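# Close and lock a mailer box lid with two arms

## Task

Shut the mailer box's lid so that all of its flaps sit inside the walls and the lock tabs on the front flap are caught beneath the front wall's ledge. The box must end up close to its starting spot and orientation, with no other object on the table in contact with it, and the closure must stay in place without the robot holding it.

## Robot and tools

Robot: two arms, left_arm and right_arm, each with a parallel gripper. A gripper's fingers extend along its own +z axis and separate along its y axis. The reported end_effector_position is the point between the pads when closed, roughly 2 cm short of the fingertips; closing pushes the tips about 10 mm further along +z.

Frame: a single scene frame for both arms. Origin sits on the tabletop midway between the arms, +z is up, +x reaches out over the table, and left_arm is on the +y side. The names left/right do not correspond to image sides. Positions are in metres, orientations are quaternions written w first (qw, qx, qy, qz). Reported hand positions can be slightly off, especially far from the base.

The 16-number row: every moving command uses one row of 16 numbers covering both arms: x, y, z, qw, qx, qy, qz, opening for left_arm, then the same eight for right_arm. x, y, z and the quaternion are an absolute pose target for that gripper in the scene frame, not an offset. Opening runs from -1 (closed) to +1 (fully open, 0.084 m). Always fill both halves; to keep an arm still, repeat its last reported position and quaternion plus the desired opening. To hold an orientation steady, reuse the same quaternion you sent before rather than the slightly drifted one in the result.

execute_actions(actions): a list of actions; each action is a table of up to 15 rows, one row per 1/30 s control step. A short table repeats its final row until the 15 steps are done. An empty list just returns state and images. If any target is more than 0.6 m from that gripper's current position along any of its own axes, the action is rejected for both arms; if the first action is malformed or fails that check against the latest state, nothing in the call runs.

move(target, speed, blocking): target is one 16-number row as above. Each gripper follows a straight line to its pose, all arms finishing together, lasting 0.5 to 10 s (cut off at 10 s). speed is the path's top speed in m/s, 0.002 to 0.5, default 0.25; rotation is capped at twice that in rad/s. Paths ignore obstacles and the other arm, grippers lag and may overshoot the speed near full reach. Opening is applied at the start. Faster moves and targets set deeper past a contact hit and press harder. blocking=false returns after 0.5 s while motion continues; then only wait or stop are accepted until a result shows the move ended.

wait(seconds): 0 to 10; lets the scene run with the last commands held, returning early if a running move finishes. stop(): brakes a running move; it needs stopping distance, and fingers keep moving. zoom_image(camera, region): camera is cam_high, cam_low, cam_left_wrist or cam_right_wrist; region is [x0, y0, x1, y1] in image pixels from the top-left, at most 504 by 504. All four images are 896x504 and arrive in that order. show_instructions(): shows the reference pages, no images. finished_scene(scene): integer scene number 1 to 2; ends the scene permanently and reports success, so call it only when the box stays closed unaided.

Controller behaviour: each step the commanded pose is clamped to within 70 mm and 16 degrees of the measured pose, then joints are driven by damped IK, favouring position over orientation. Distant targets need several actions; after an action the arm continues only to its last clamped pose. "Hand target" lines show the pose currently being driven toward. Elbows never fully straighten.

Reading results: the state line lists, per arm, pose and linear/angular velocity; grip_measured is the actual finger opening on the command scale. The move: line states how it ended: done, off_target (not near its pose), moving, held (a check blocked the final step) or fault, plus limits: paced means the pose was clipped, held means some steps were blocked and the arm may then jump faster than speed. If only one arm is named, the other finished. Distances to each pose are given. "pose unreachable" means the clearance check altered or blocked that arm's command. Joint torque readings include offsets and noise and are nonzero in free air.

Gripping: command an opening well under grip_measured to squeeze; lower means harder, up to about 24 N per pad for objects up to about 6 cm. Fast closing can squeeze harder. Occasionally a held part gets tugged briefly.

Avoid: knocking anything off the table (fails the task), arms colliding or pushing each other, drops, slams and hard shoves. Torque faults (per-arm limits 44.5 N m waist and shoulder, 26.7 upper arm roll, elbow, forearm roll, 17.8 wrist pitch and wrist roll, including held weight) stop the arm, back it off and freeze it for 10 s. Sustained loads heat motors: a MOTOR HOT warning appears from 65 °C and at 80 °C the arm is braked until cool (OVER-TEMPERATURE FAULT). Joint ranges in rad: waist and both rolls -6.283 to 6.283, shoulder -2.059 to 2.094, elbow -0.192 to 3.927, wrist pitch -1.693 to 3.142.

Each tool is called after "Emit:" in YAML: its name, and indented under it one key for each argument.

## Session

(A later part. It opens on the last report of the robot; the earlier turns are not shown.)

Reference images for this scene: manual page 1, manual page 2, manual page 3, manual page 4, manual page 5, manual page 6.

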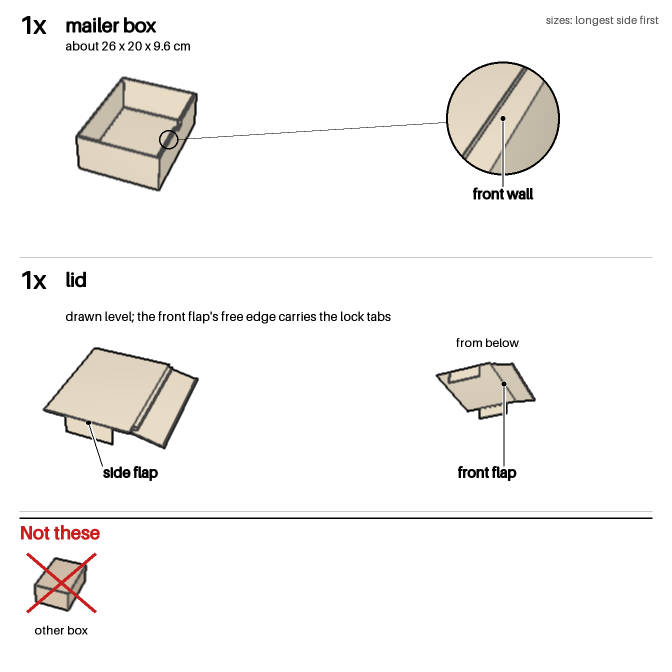

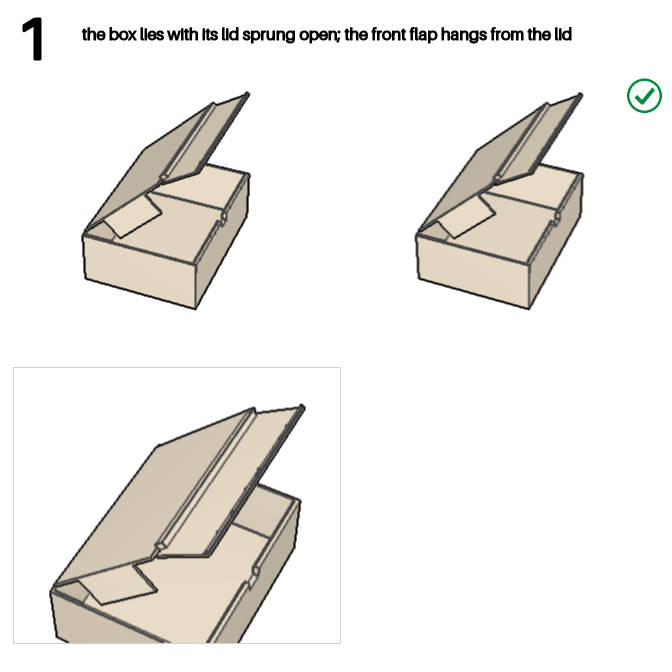

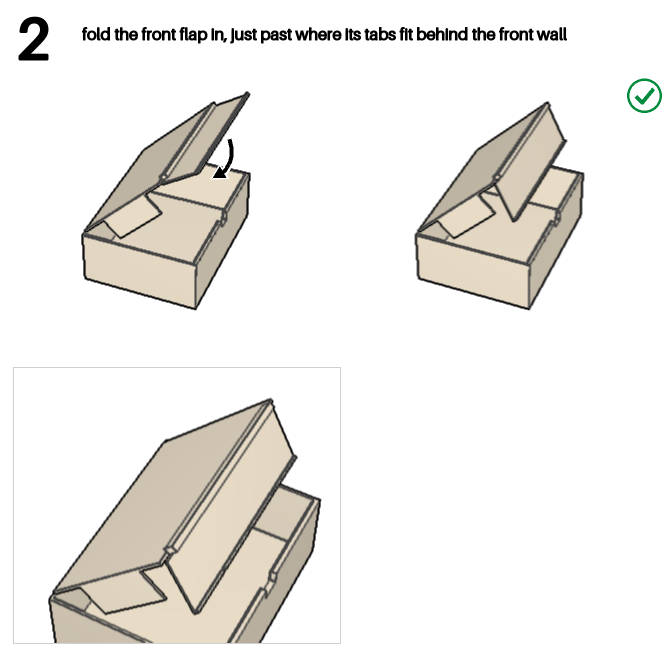

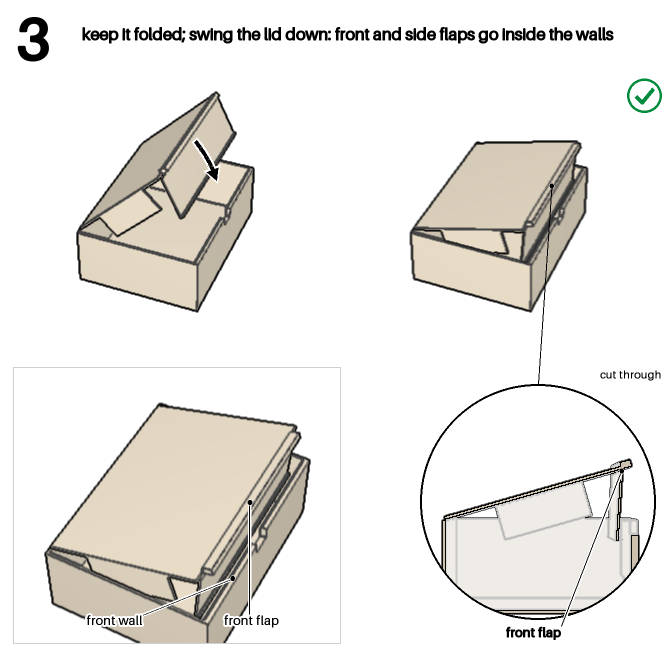

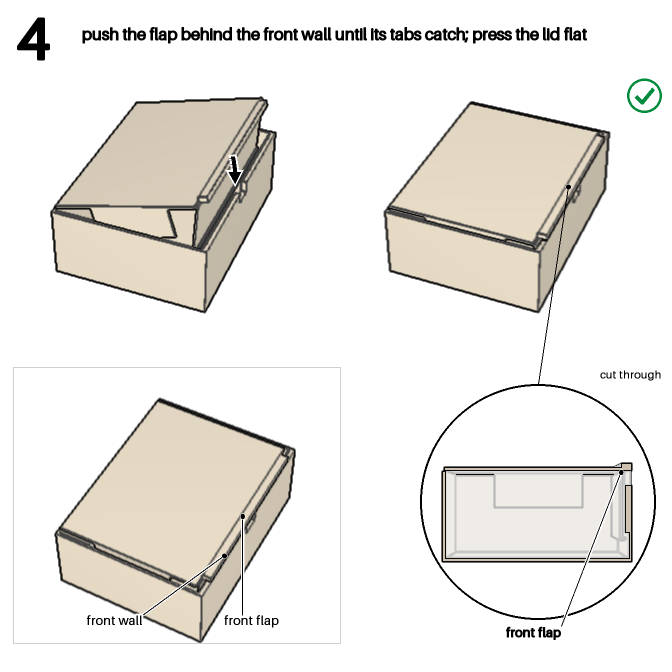

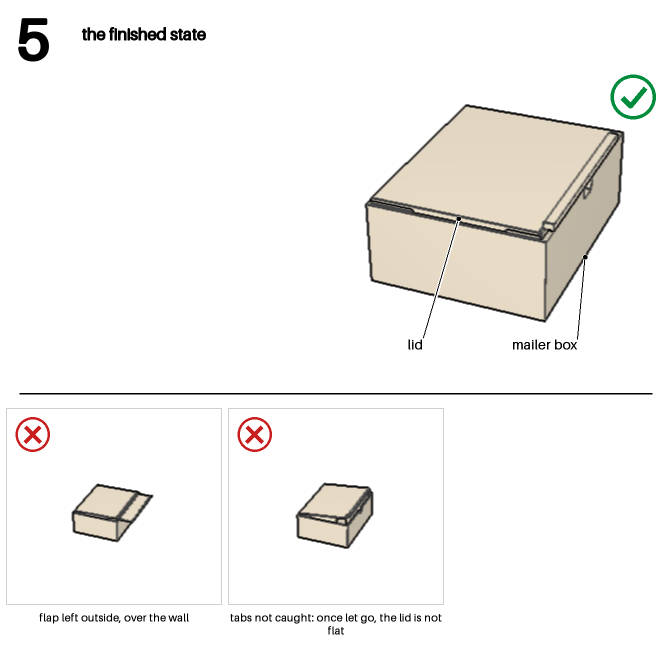

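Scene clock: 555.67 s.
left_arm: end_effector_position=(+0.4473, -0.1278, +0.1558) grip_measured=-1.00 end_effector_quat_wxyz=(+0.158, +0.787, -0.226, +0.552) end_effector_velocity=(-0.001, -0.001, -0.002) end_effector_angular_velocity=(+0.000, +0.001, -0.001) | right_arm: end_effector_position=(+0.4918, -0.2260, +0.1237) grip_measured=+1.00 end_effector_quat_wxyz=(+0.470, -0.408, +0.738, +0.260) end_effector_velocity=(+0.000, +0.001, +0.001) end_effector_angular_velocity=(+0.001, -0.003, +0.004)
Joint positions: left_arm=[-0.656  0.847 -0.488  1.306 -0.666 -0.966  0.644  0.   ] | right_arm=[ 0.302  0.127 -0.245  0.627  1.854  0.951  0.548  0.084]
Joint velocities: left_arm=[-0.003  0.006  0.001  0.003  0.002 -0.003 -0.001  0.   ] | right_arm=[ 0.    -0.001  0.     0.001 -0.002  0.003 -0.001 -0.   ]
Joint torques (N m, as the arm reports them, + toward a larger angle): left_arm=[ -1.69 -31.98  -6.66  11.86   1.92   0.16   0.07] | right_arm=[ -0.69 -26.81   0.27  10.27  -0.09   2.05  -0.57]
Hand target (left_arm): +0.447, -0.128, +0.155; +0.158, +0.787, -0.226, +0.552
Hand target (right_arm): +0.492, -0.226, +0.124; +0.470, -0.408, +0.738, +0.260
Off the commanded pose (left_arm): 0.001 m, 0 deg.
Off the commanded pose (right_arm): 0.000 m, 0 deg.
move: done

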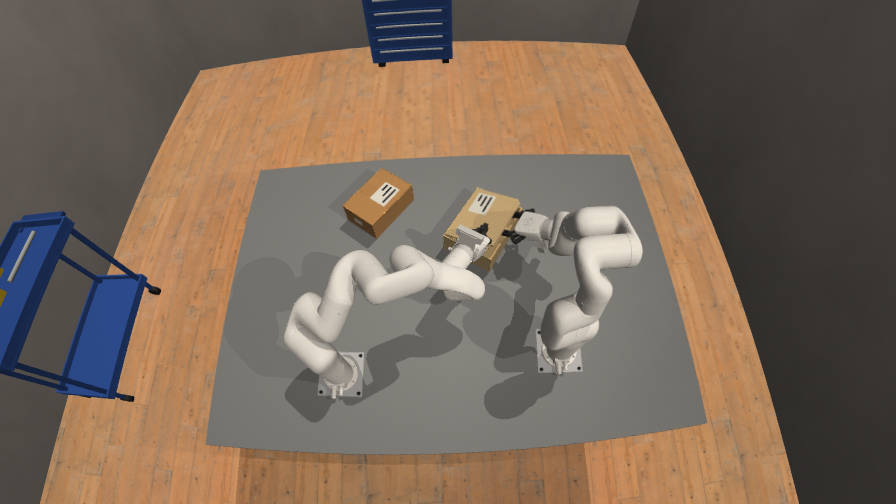

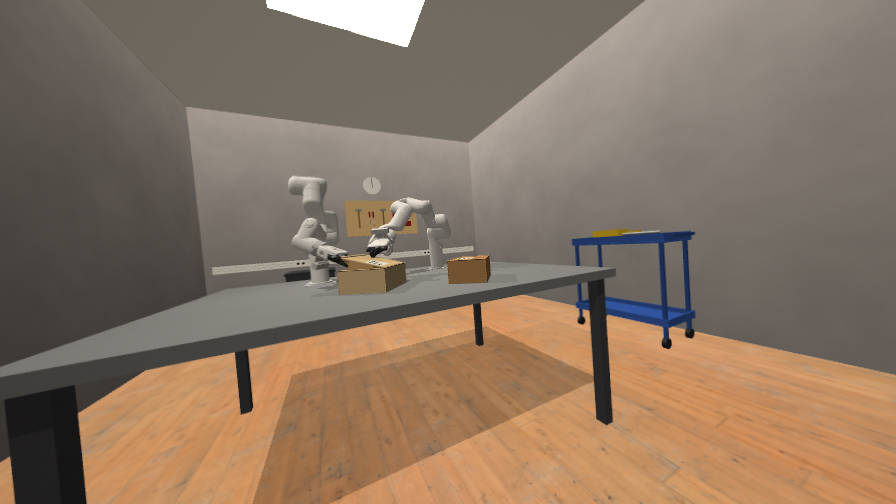

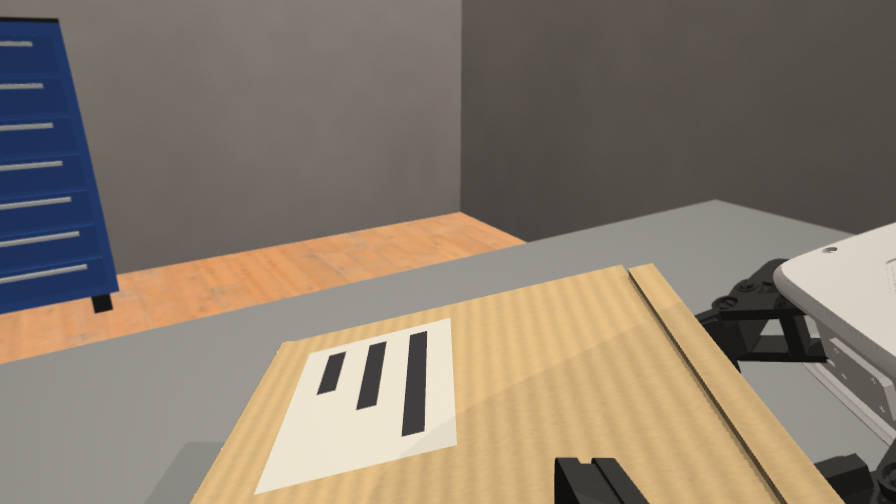

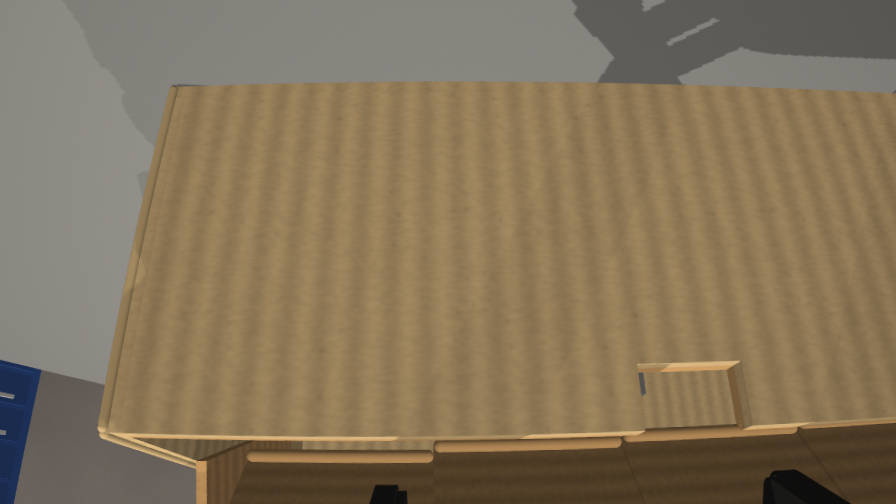

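Emit:
show_instructions:

Emit:
move:
  target: [0.447,-0.128,0.150,0.158,0.787,-0.226,0.552,-1,0.468,-0.264,0.138,-0.470,0.408,-0.737,-0.260,1]
  speed: 0.03

Emit:
move:
  target: [0.446,-0.130,0.132,0.158,0.787,-0.226,0.552,-1,0.468,-0.264,0.145,-0.470,0.408,-0.737,-0.260,1]
  speed: 0.015

Reference images for this scene: manual page 1, manual page 2, manual page 3, manual page 4, manual page 5, manual page 6.

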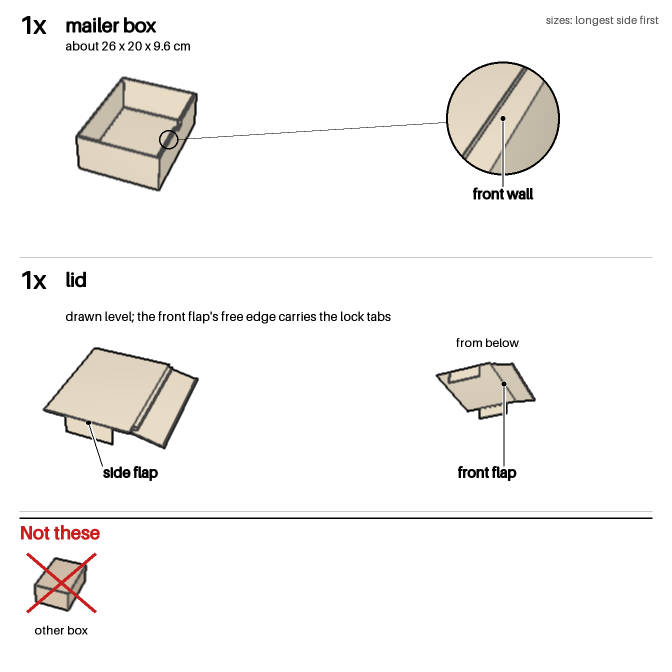

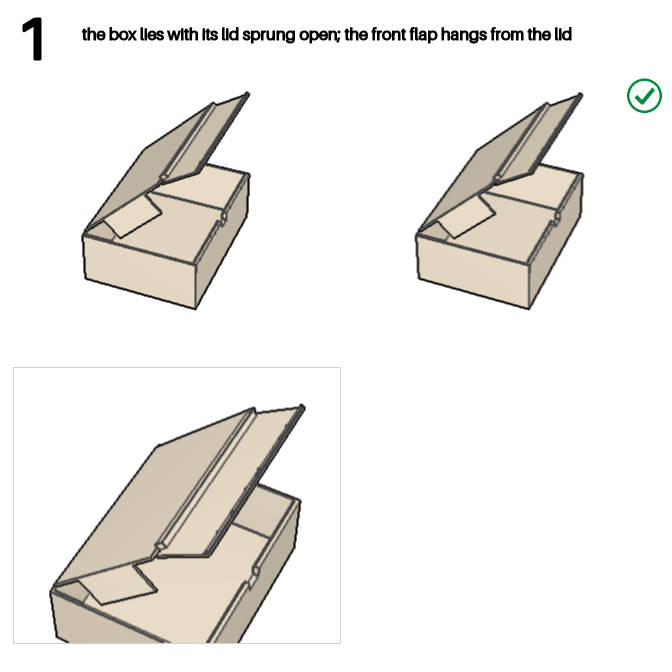

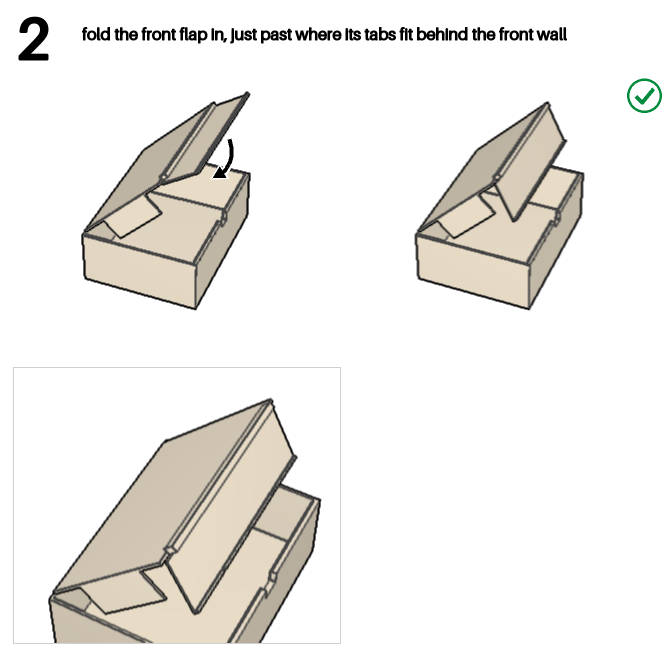

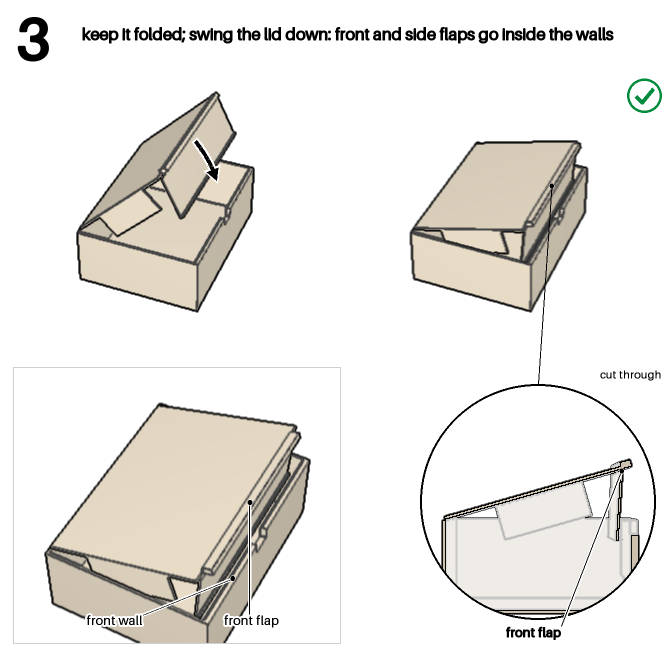

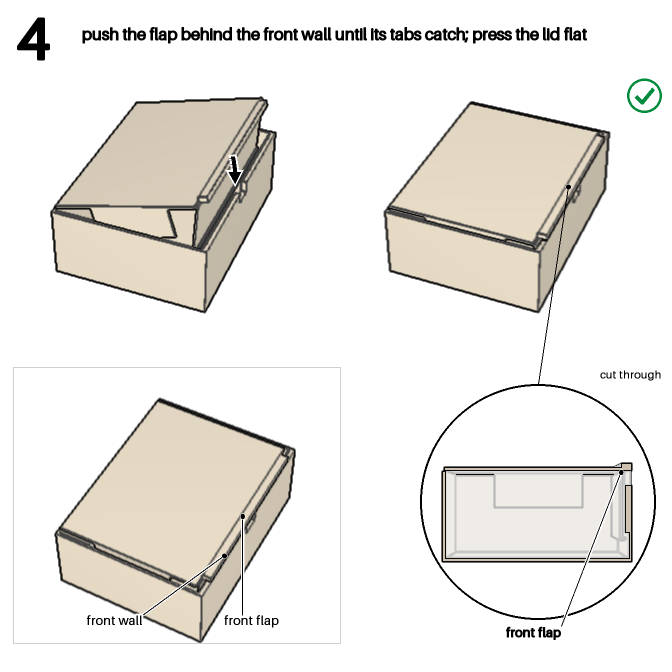

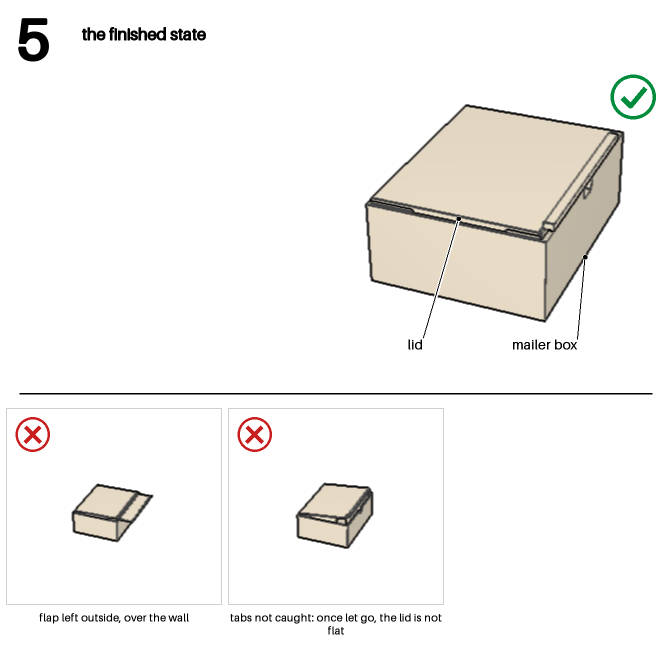

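Scene clock: 564.23 s.
left_arm: end_effector_position=(+0.4470, -0.1280, +0.1500) grip_measured=-1.00 end_effector_quat_wxyz=(+0.158, +0.787, -0.226, +0.552) end_effector_velocity=(-0.000, -0.000, +0.000) end_effector_angular_velocity=(-0.001, -0.001, -0.001) | right_arm: end_effector_position=(+0.4680, -0.2635, +0.1379) grip_measured=+1.00 end_effector_quat_wxyz=(+0.471, -0.408, +0.738, +0.260) end_effector_velocity=(-0.001, -0.002, +0.001) end_effector_angular_velocity=(+0.001, +0.000, +0.000)
Joint positions: left_arm=[-0.657  0.861 -0.486  1.309 -0.656 -0.972  0.637  0.   ] | right_arm=[ 0.242  0.023 -0.306  0.548  1.716  0.987  0.581  0.084]
Joint velocities: left_arm=[-0.001  0.    -0.     0.     0.001 -0.001 -0.     0.   ] | right_arm=[-0.003 -0.005 -0.004 -0.004 -0.008  0.003  0.003 -0.   ]
Joint torques (N m, as the arm reports them, + toward a larger angle): left_arm=[ -1.1  -36.09  -6.34  14.19   2.37  -1.24   0.22] | right_arm=[ -1.03 -20.44  -0.34   8.97  -0.41   0.92  -0.41]
Hand target (left_arm): +0.447, -0.128, +0.150; +0.158, +0.787, -0.226, +0.552
Hand target (right_arm): +0.468, -0.264, +0.138; +0.471, -0.408, +0.738, +0.260
Off the commanded pose (left_arm): 0.000 m, 0 deg.
Off the commanded pose (right_arm): 0.001 m, 0 deg.
move: done

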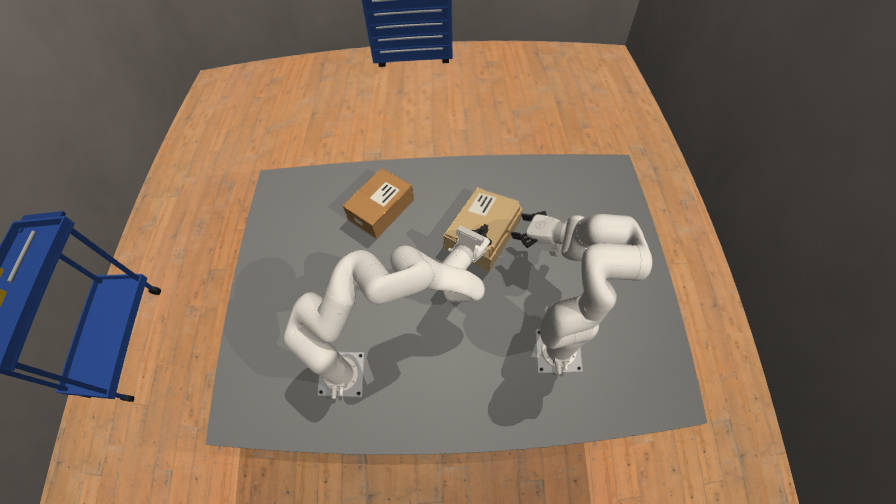

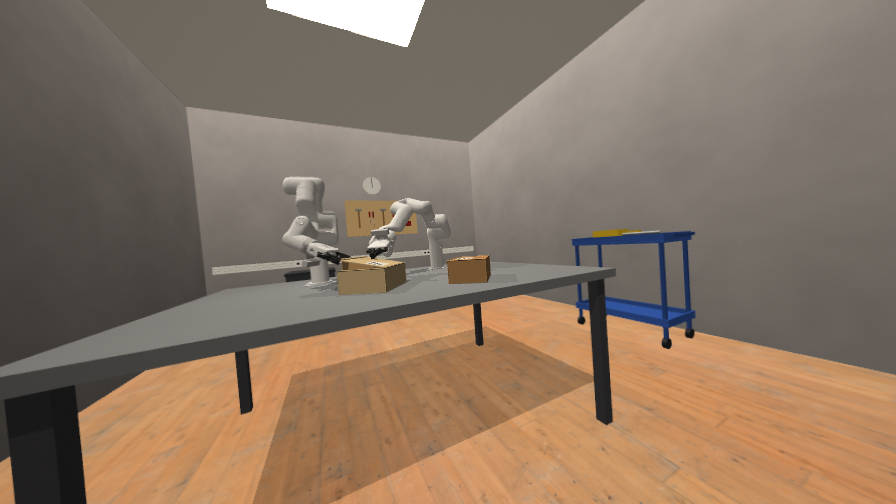

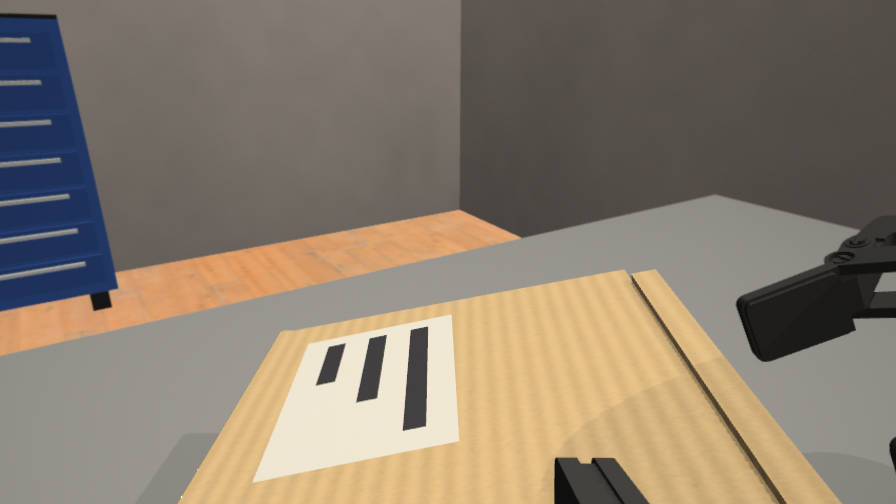

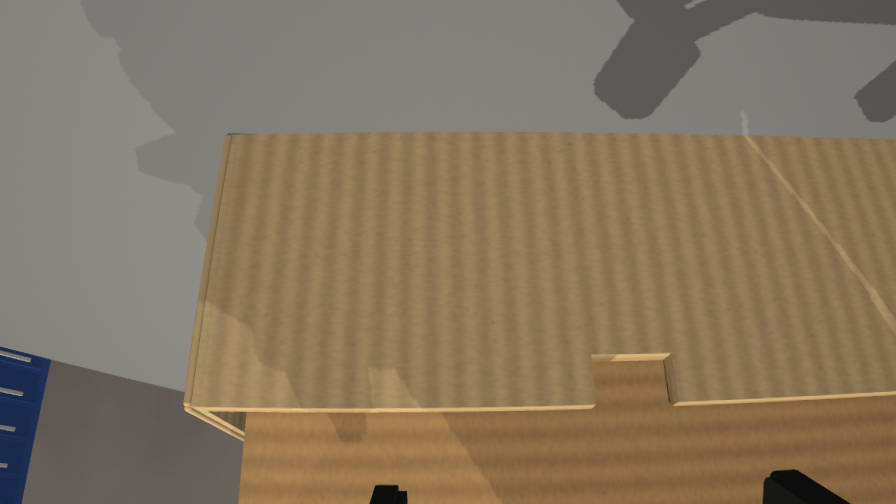

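Scene clock: 565.70 s.
left_arm: end_effector_position=(+0.4460, -0.1299, +0.1322) grip_measured=-1.00 end_effector_quat_wxyz=(+0.158, +0.787, -0.226, +0.552) end_effector_velocity=(+0.000, -0.001, -0.001) end_effector_angular_velocity=(-0.002, -0.002, +0.001) | right_arm: end_effector_position=(+0.4680, -0.2640, +0.1449) grip_measured=+1.00 end_effector_quat_wxyz=(+0.470, -0.408, +0.738, +0.260) end_effector_velocity=(-0.000, +0.001, +0.001) end_effector_angular_velocity=(+0.002, +0.002, +0.001)
Joint positions: left_arm=[-0.666  0.91  -0.478  1.329 -0.63  -0.994  0.62   0.   ] | right_arm=[ 0.242 -0.001 -0.306  0.545  1.7    0.978  0.604  0.084]
Joint velocities: left_arm=[-0.002  0.005  0.001  0.004  0.003 -0.003 -0.002  0.   ] | right_arm=[ 0.001 -0.003  0.001 -0.001 -0.002 -0.     0.004 -0.   ]
Joint torques (N m, as the arm reports them, + toward a larger angle): left_arm=[ -0.96 -36.77  -6.58  13.65   2.21  -1.42   0.08] | right_arm=[ -1.06 -20.19  -0.12   9.17  -0.51   0.98  -0.35]
Hand target (left_arm): +0.446, -0.130, +0.132; +0.158, +0.787, -0.226, +0.552
Hand target (right_arm): +0.468, -0.264, +0.145; +0.470, -0.408, +0.738, +0.260
Off the commanded pose (left_arm): 0.000 m, 0 deg.
Off the commanded pose (right_arm): 0.000 m, 0 deg.
move: done

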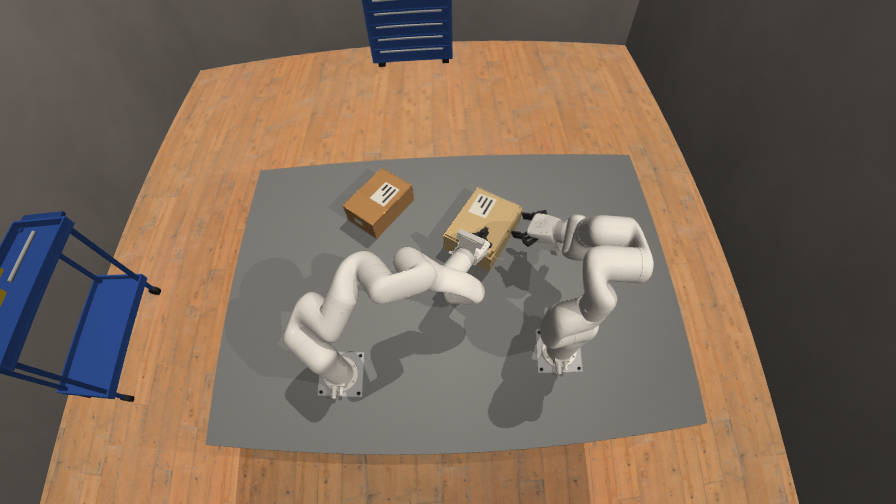

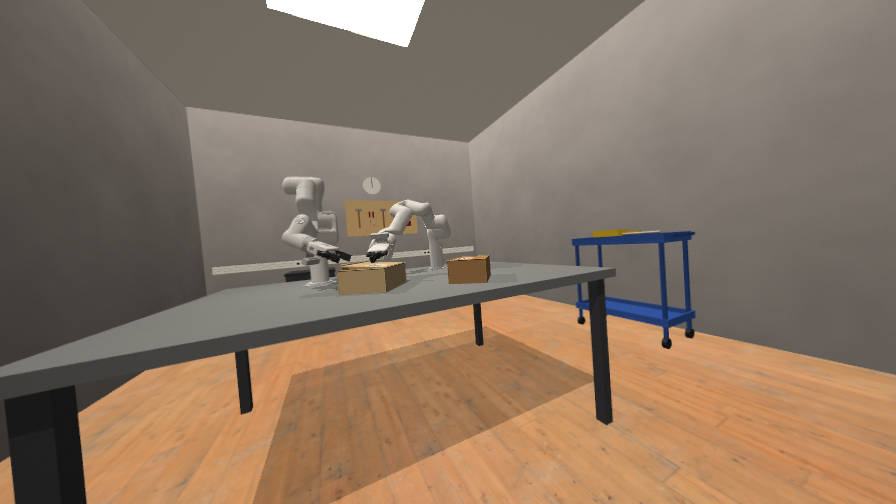

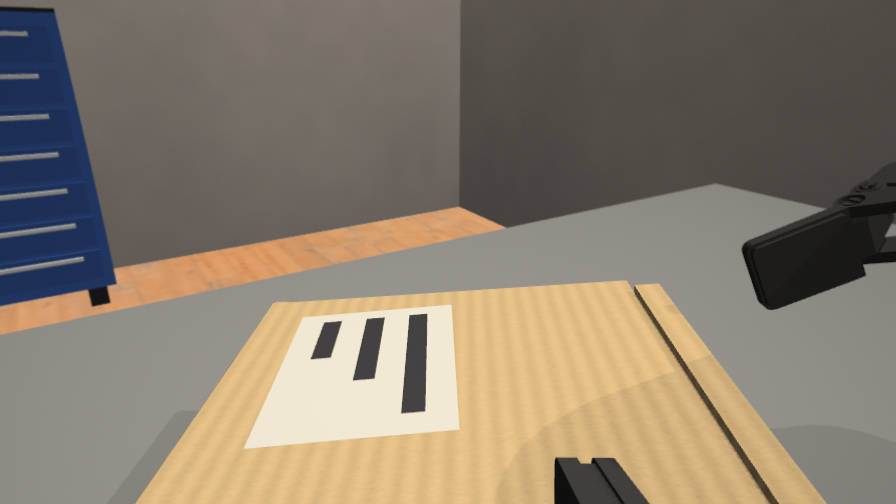

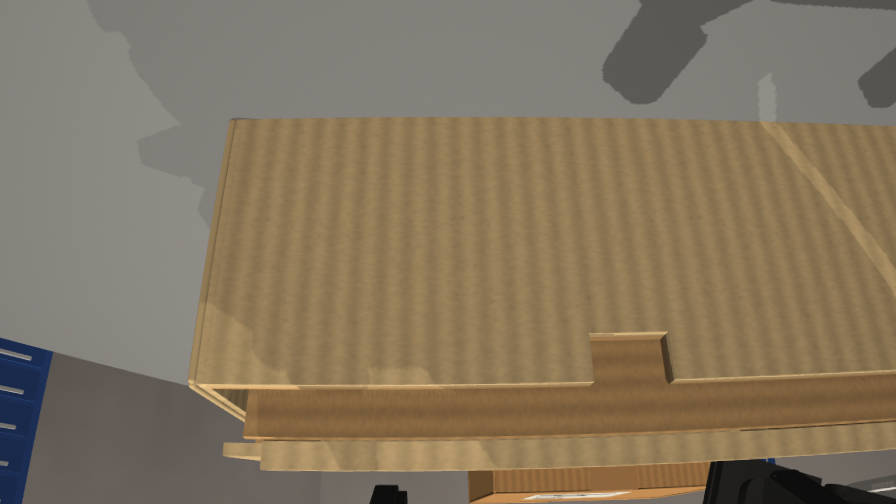

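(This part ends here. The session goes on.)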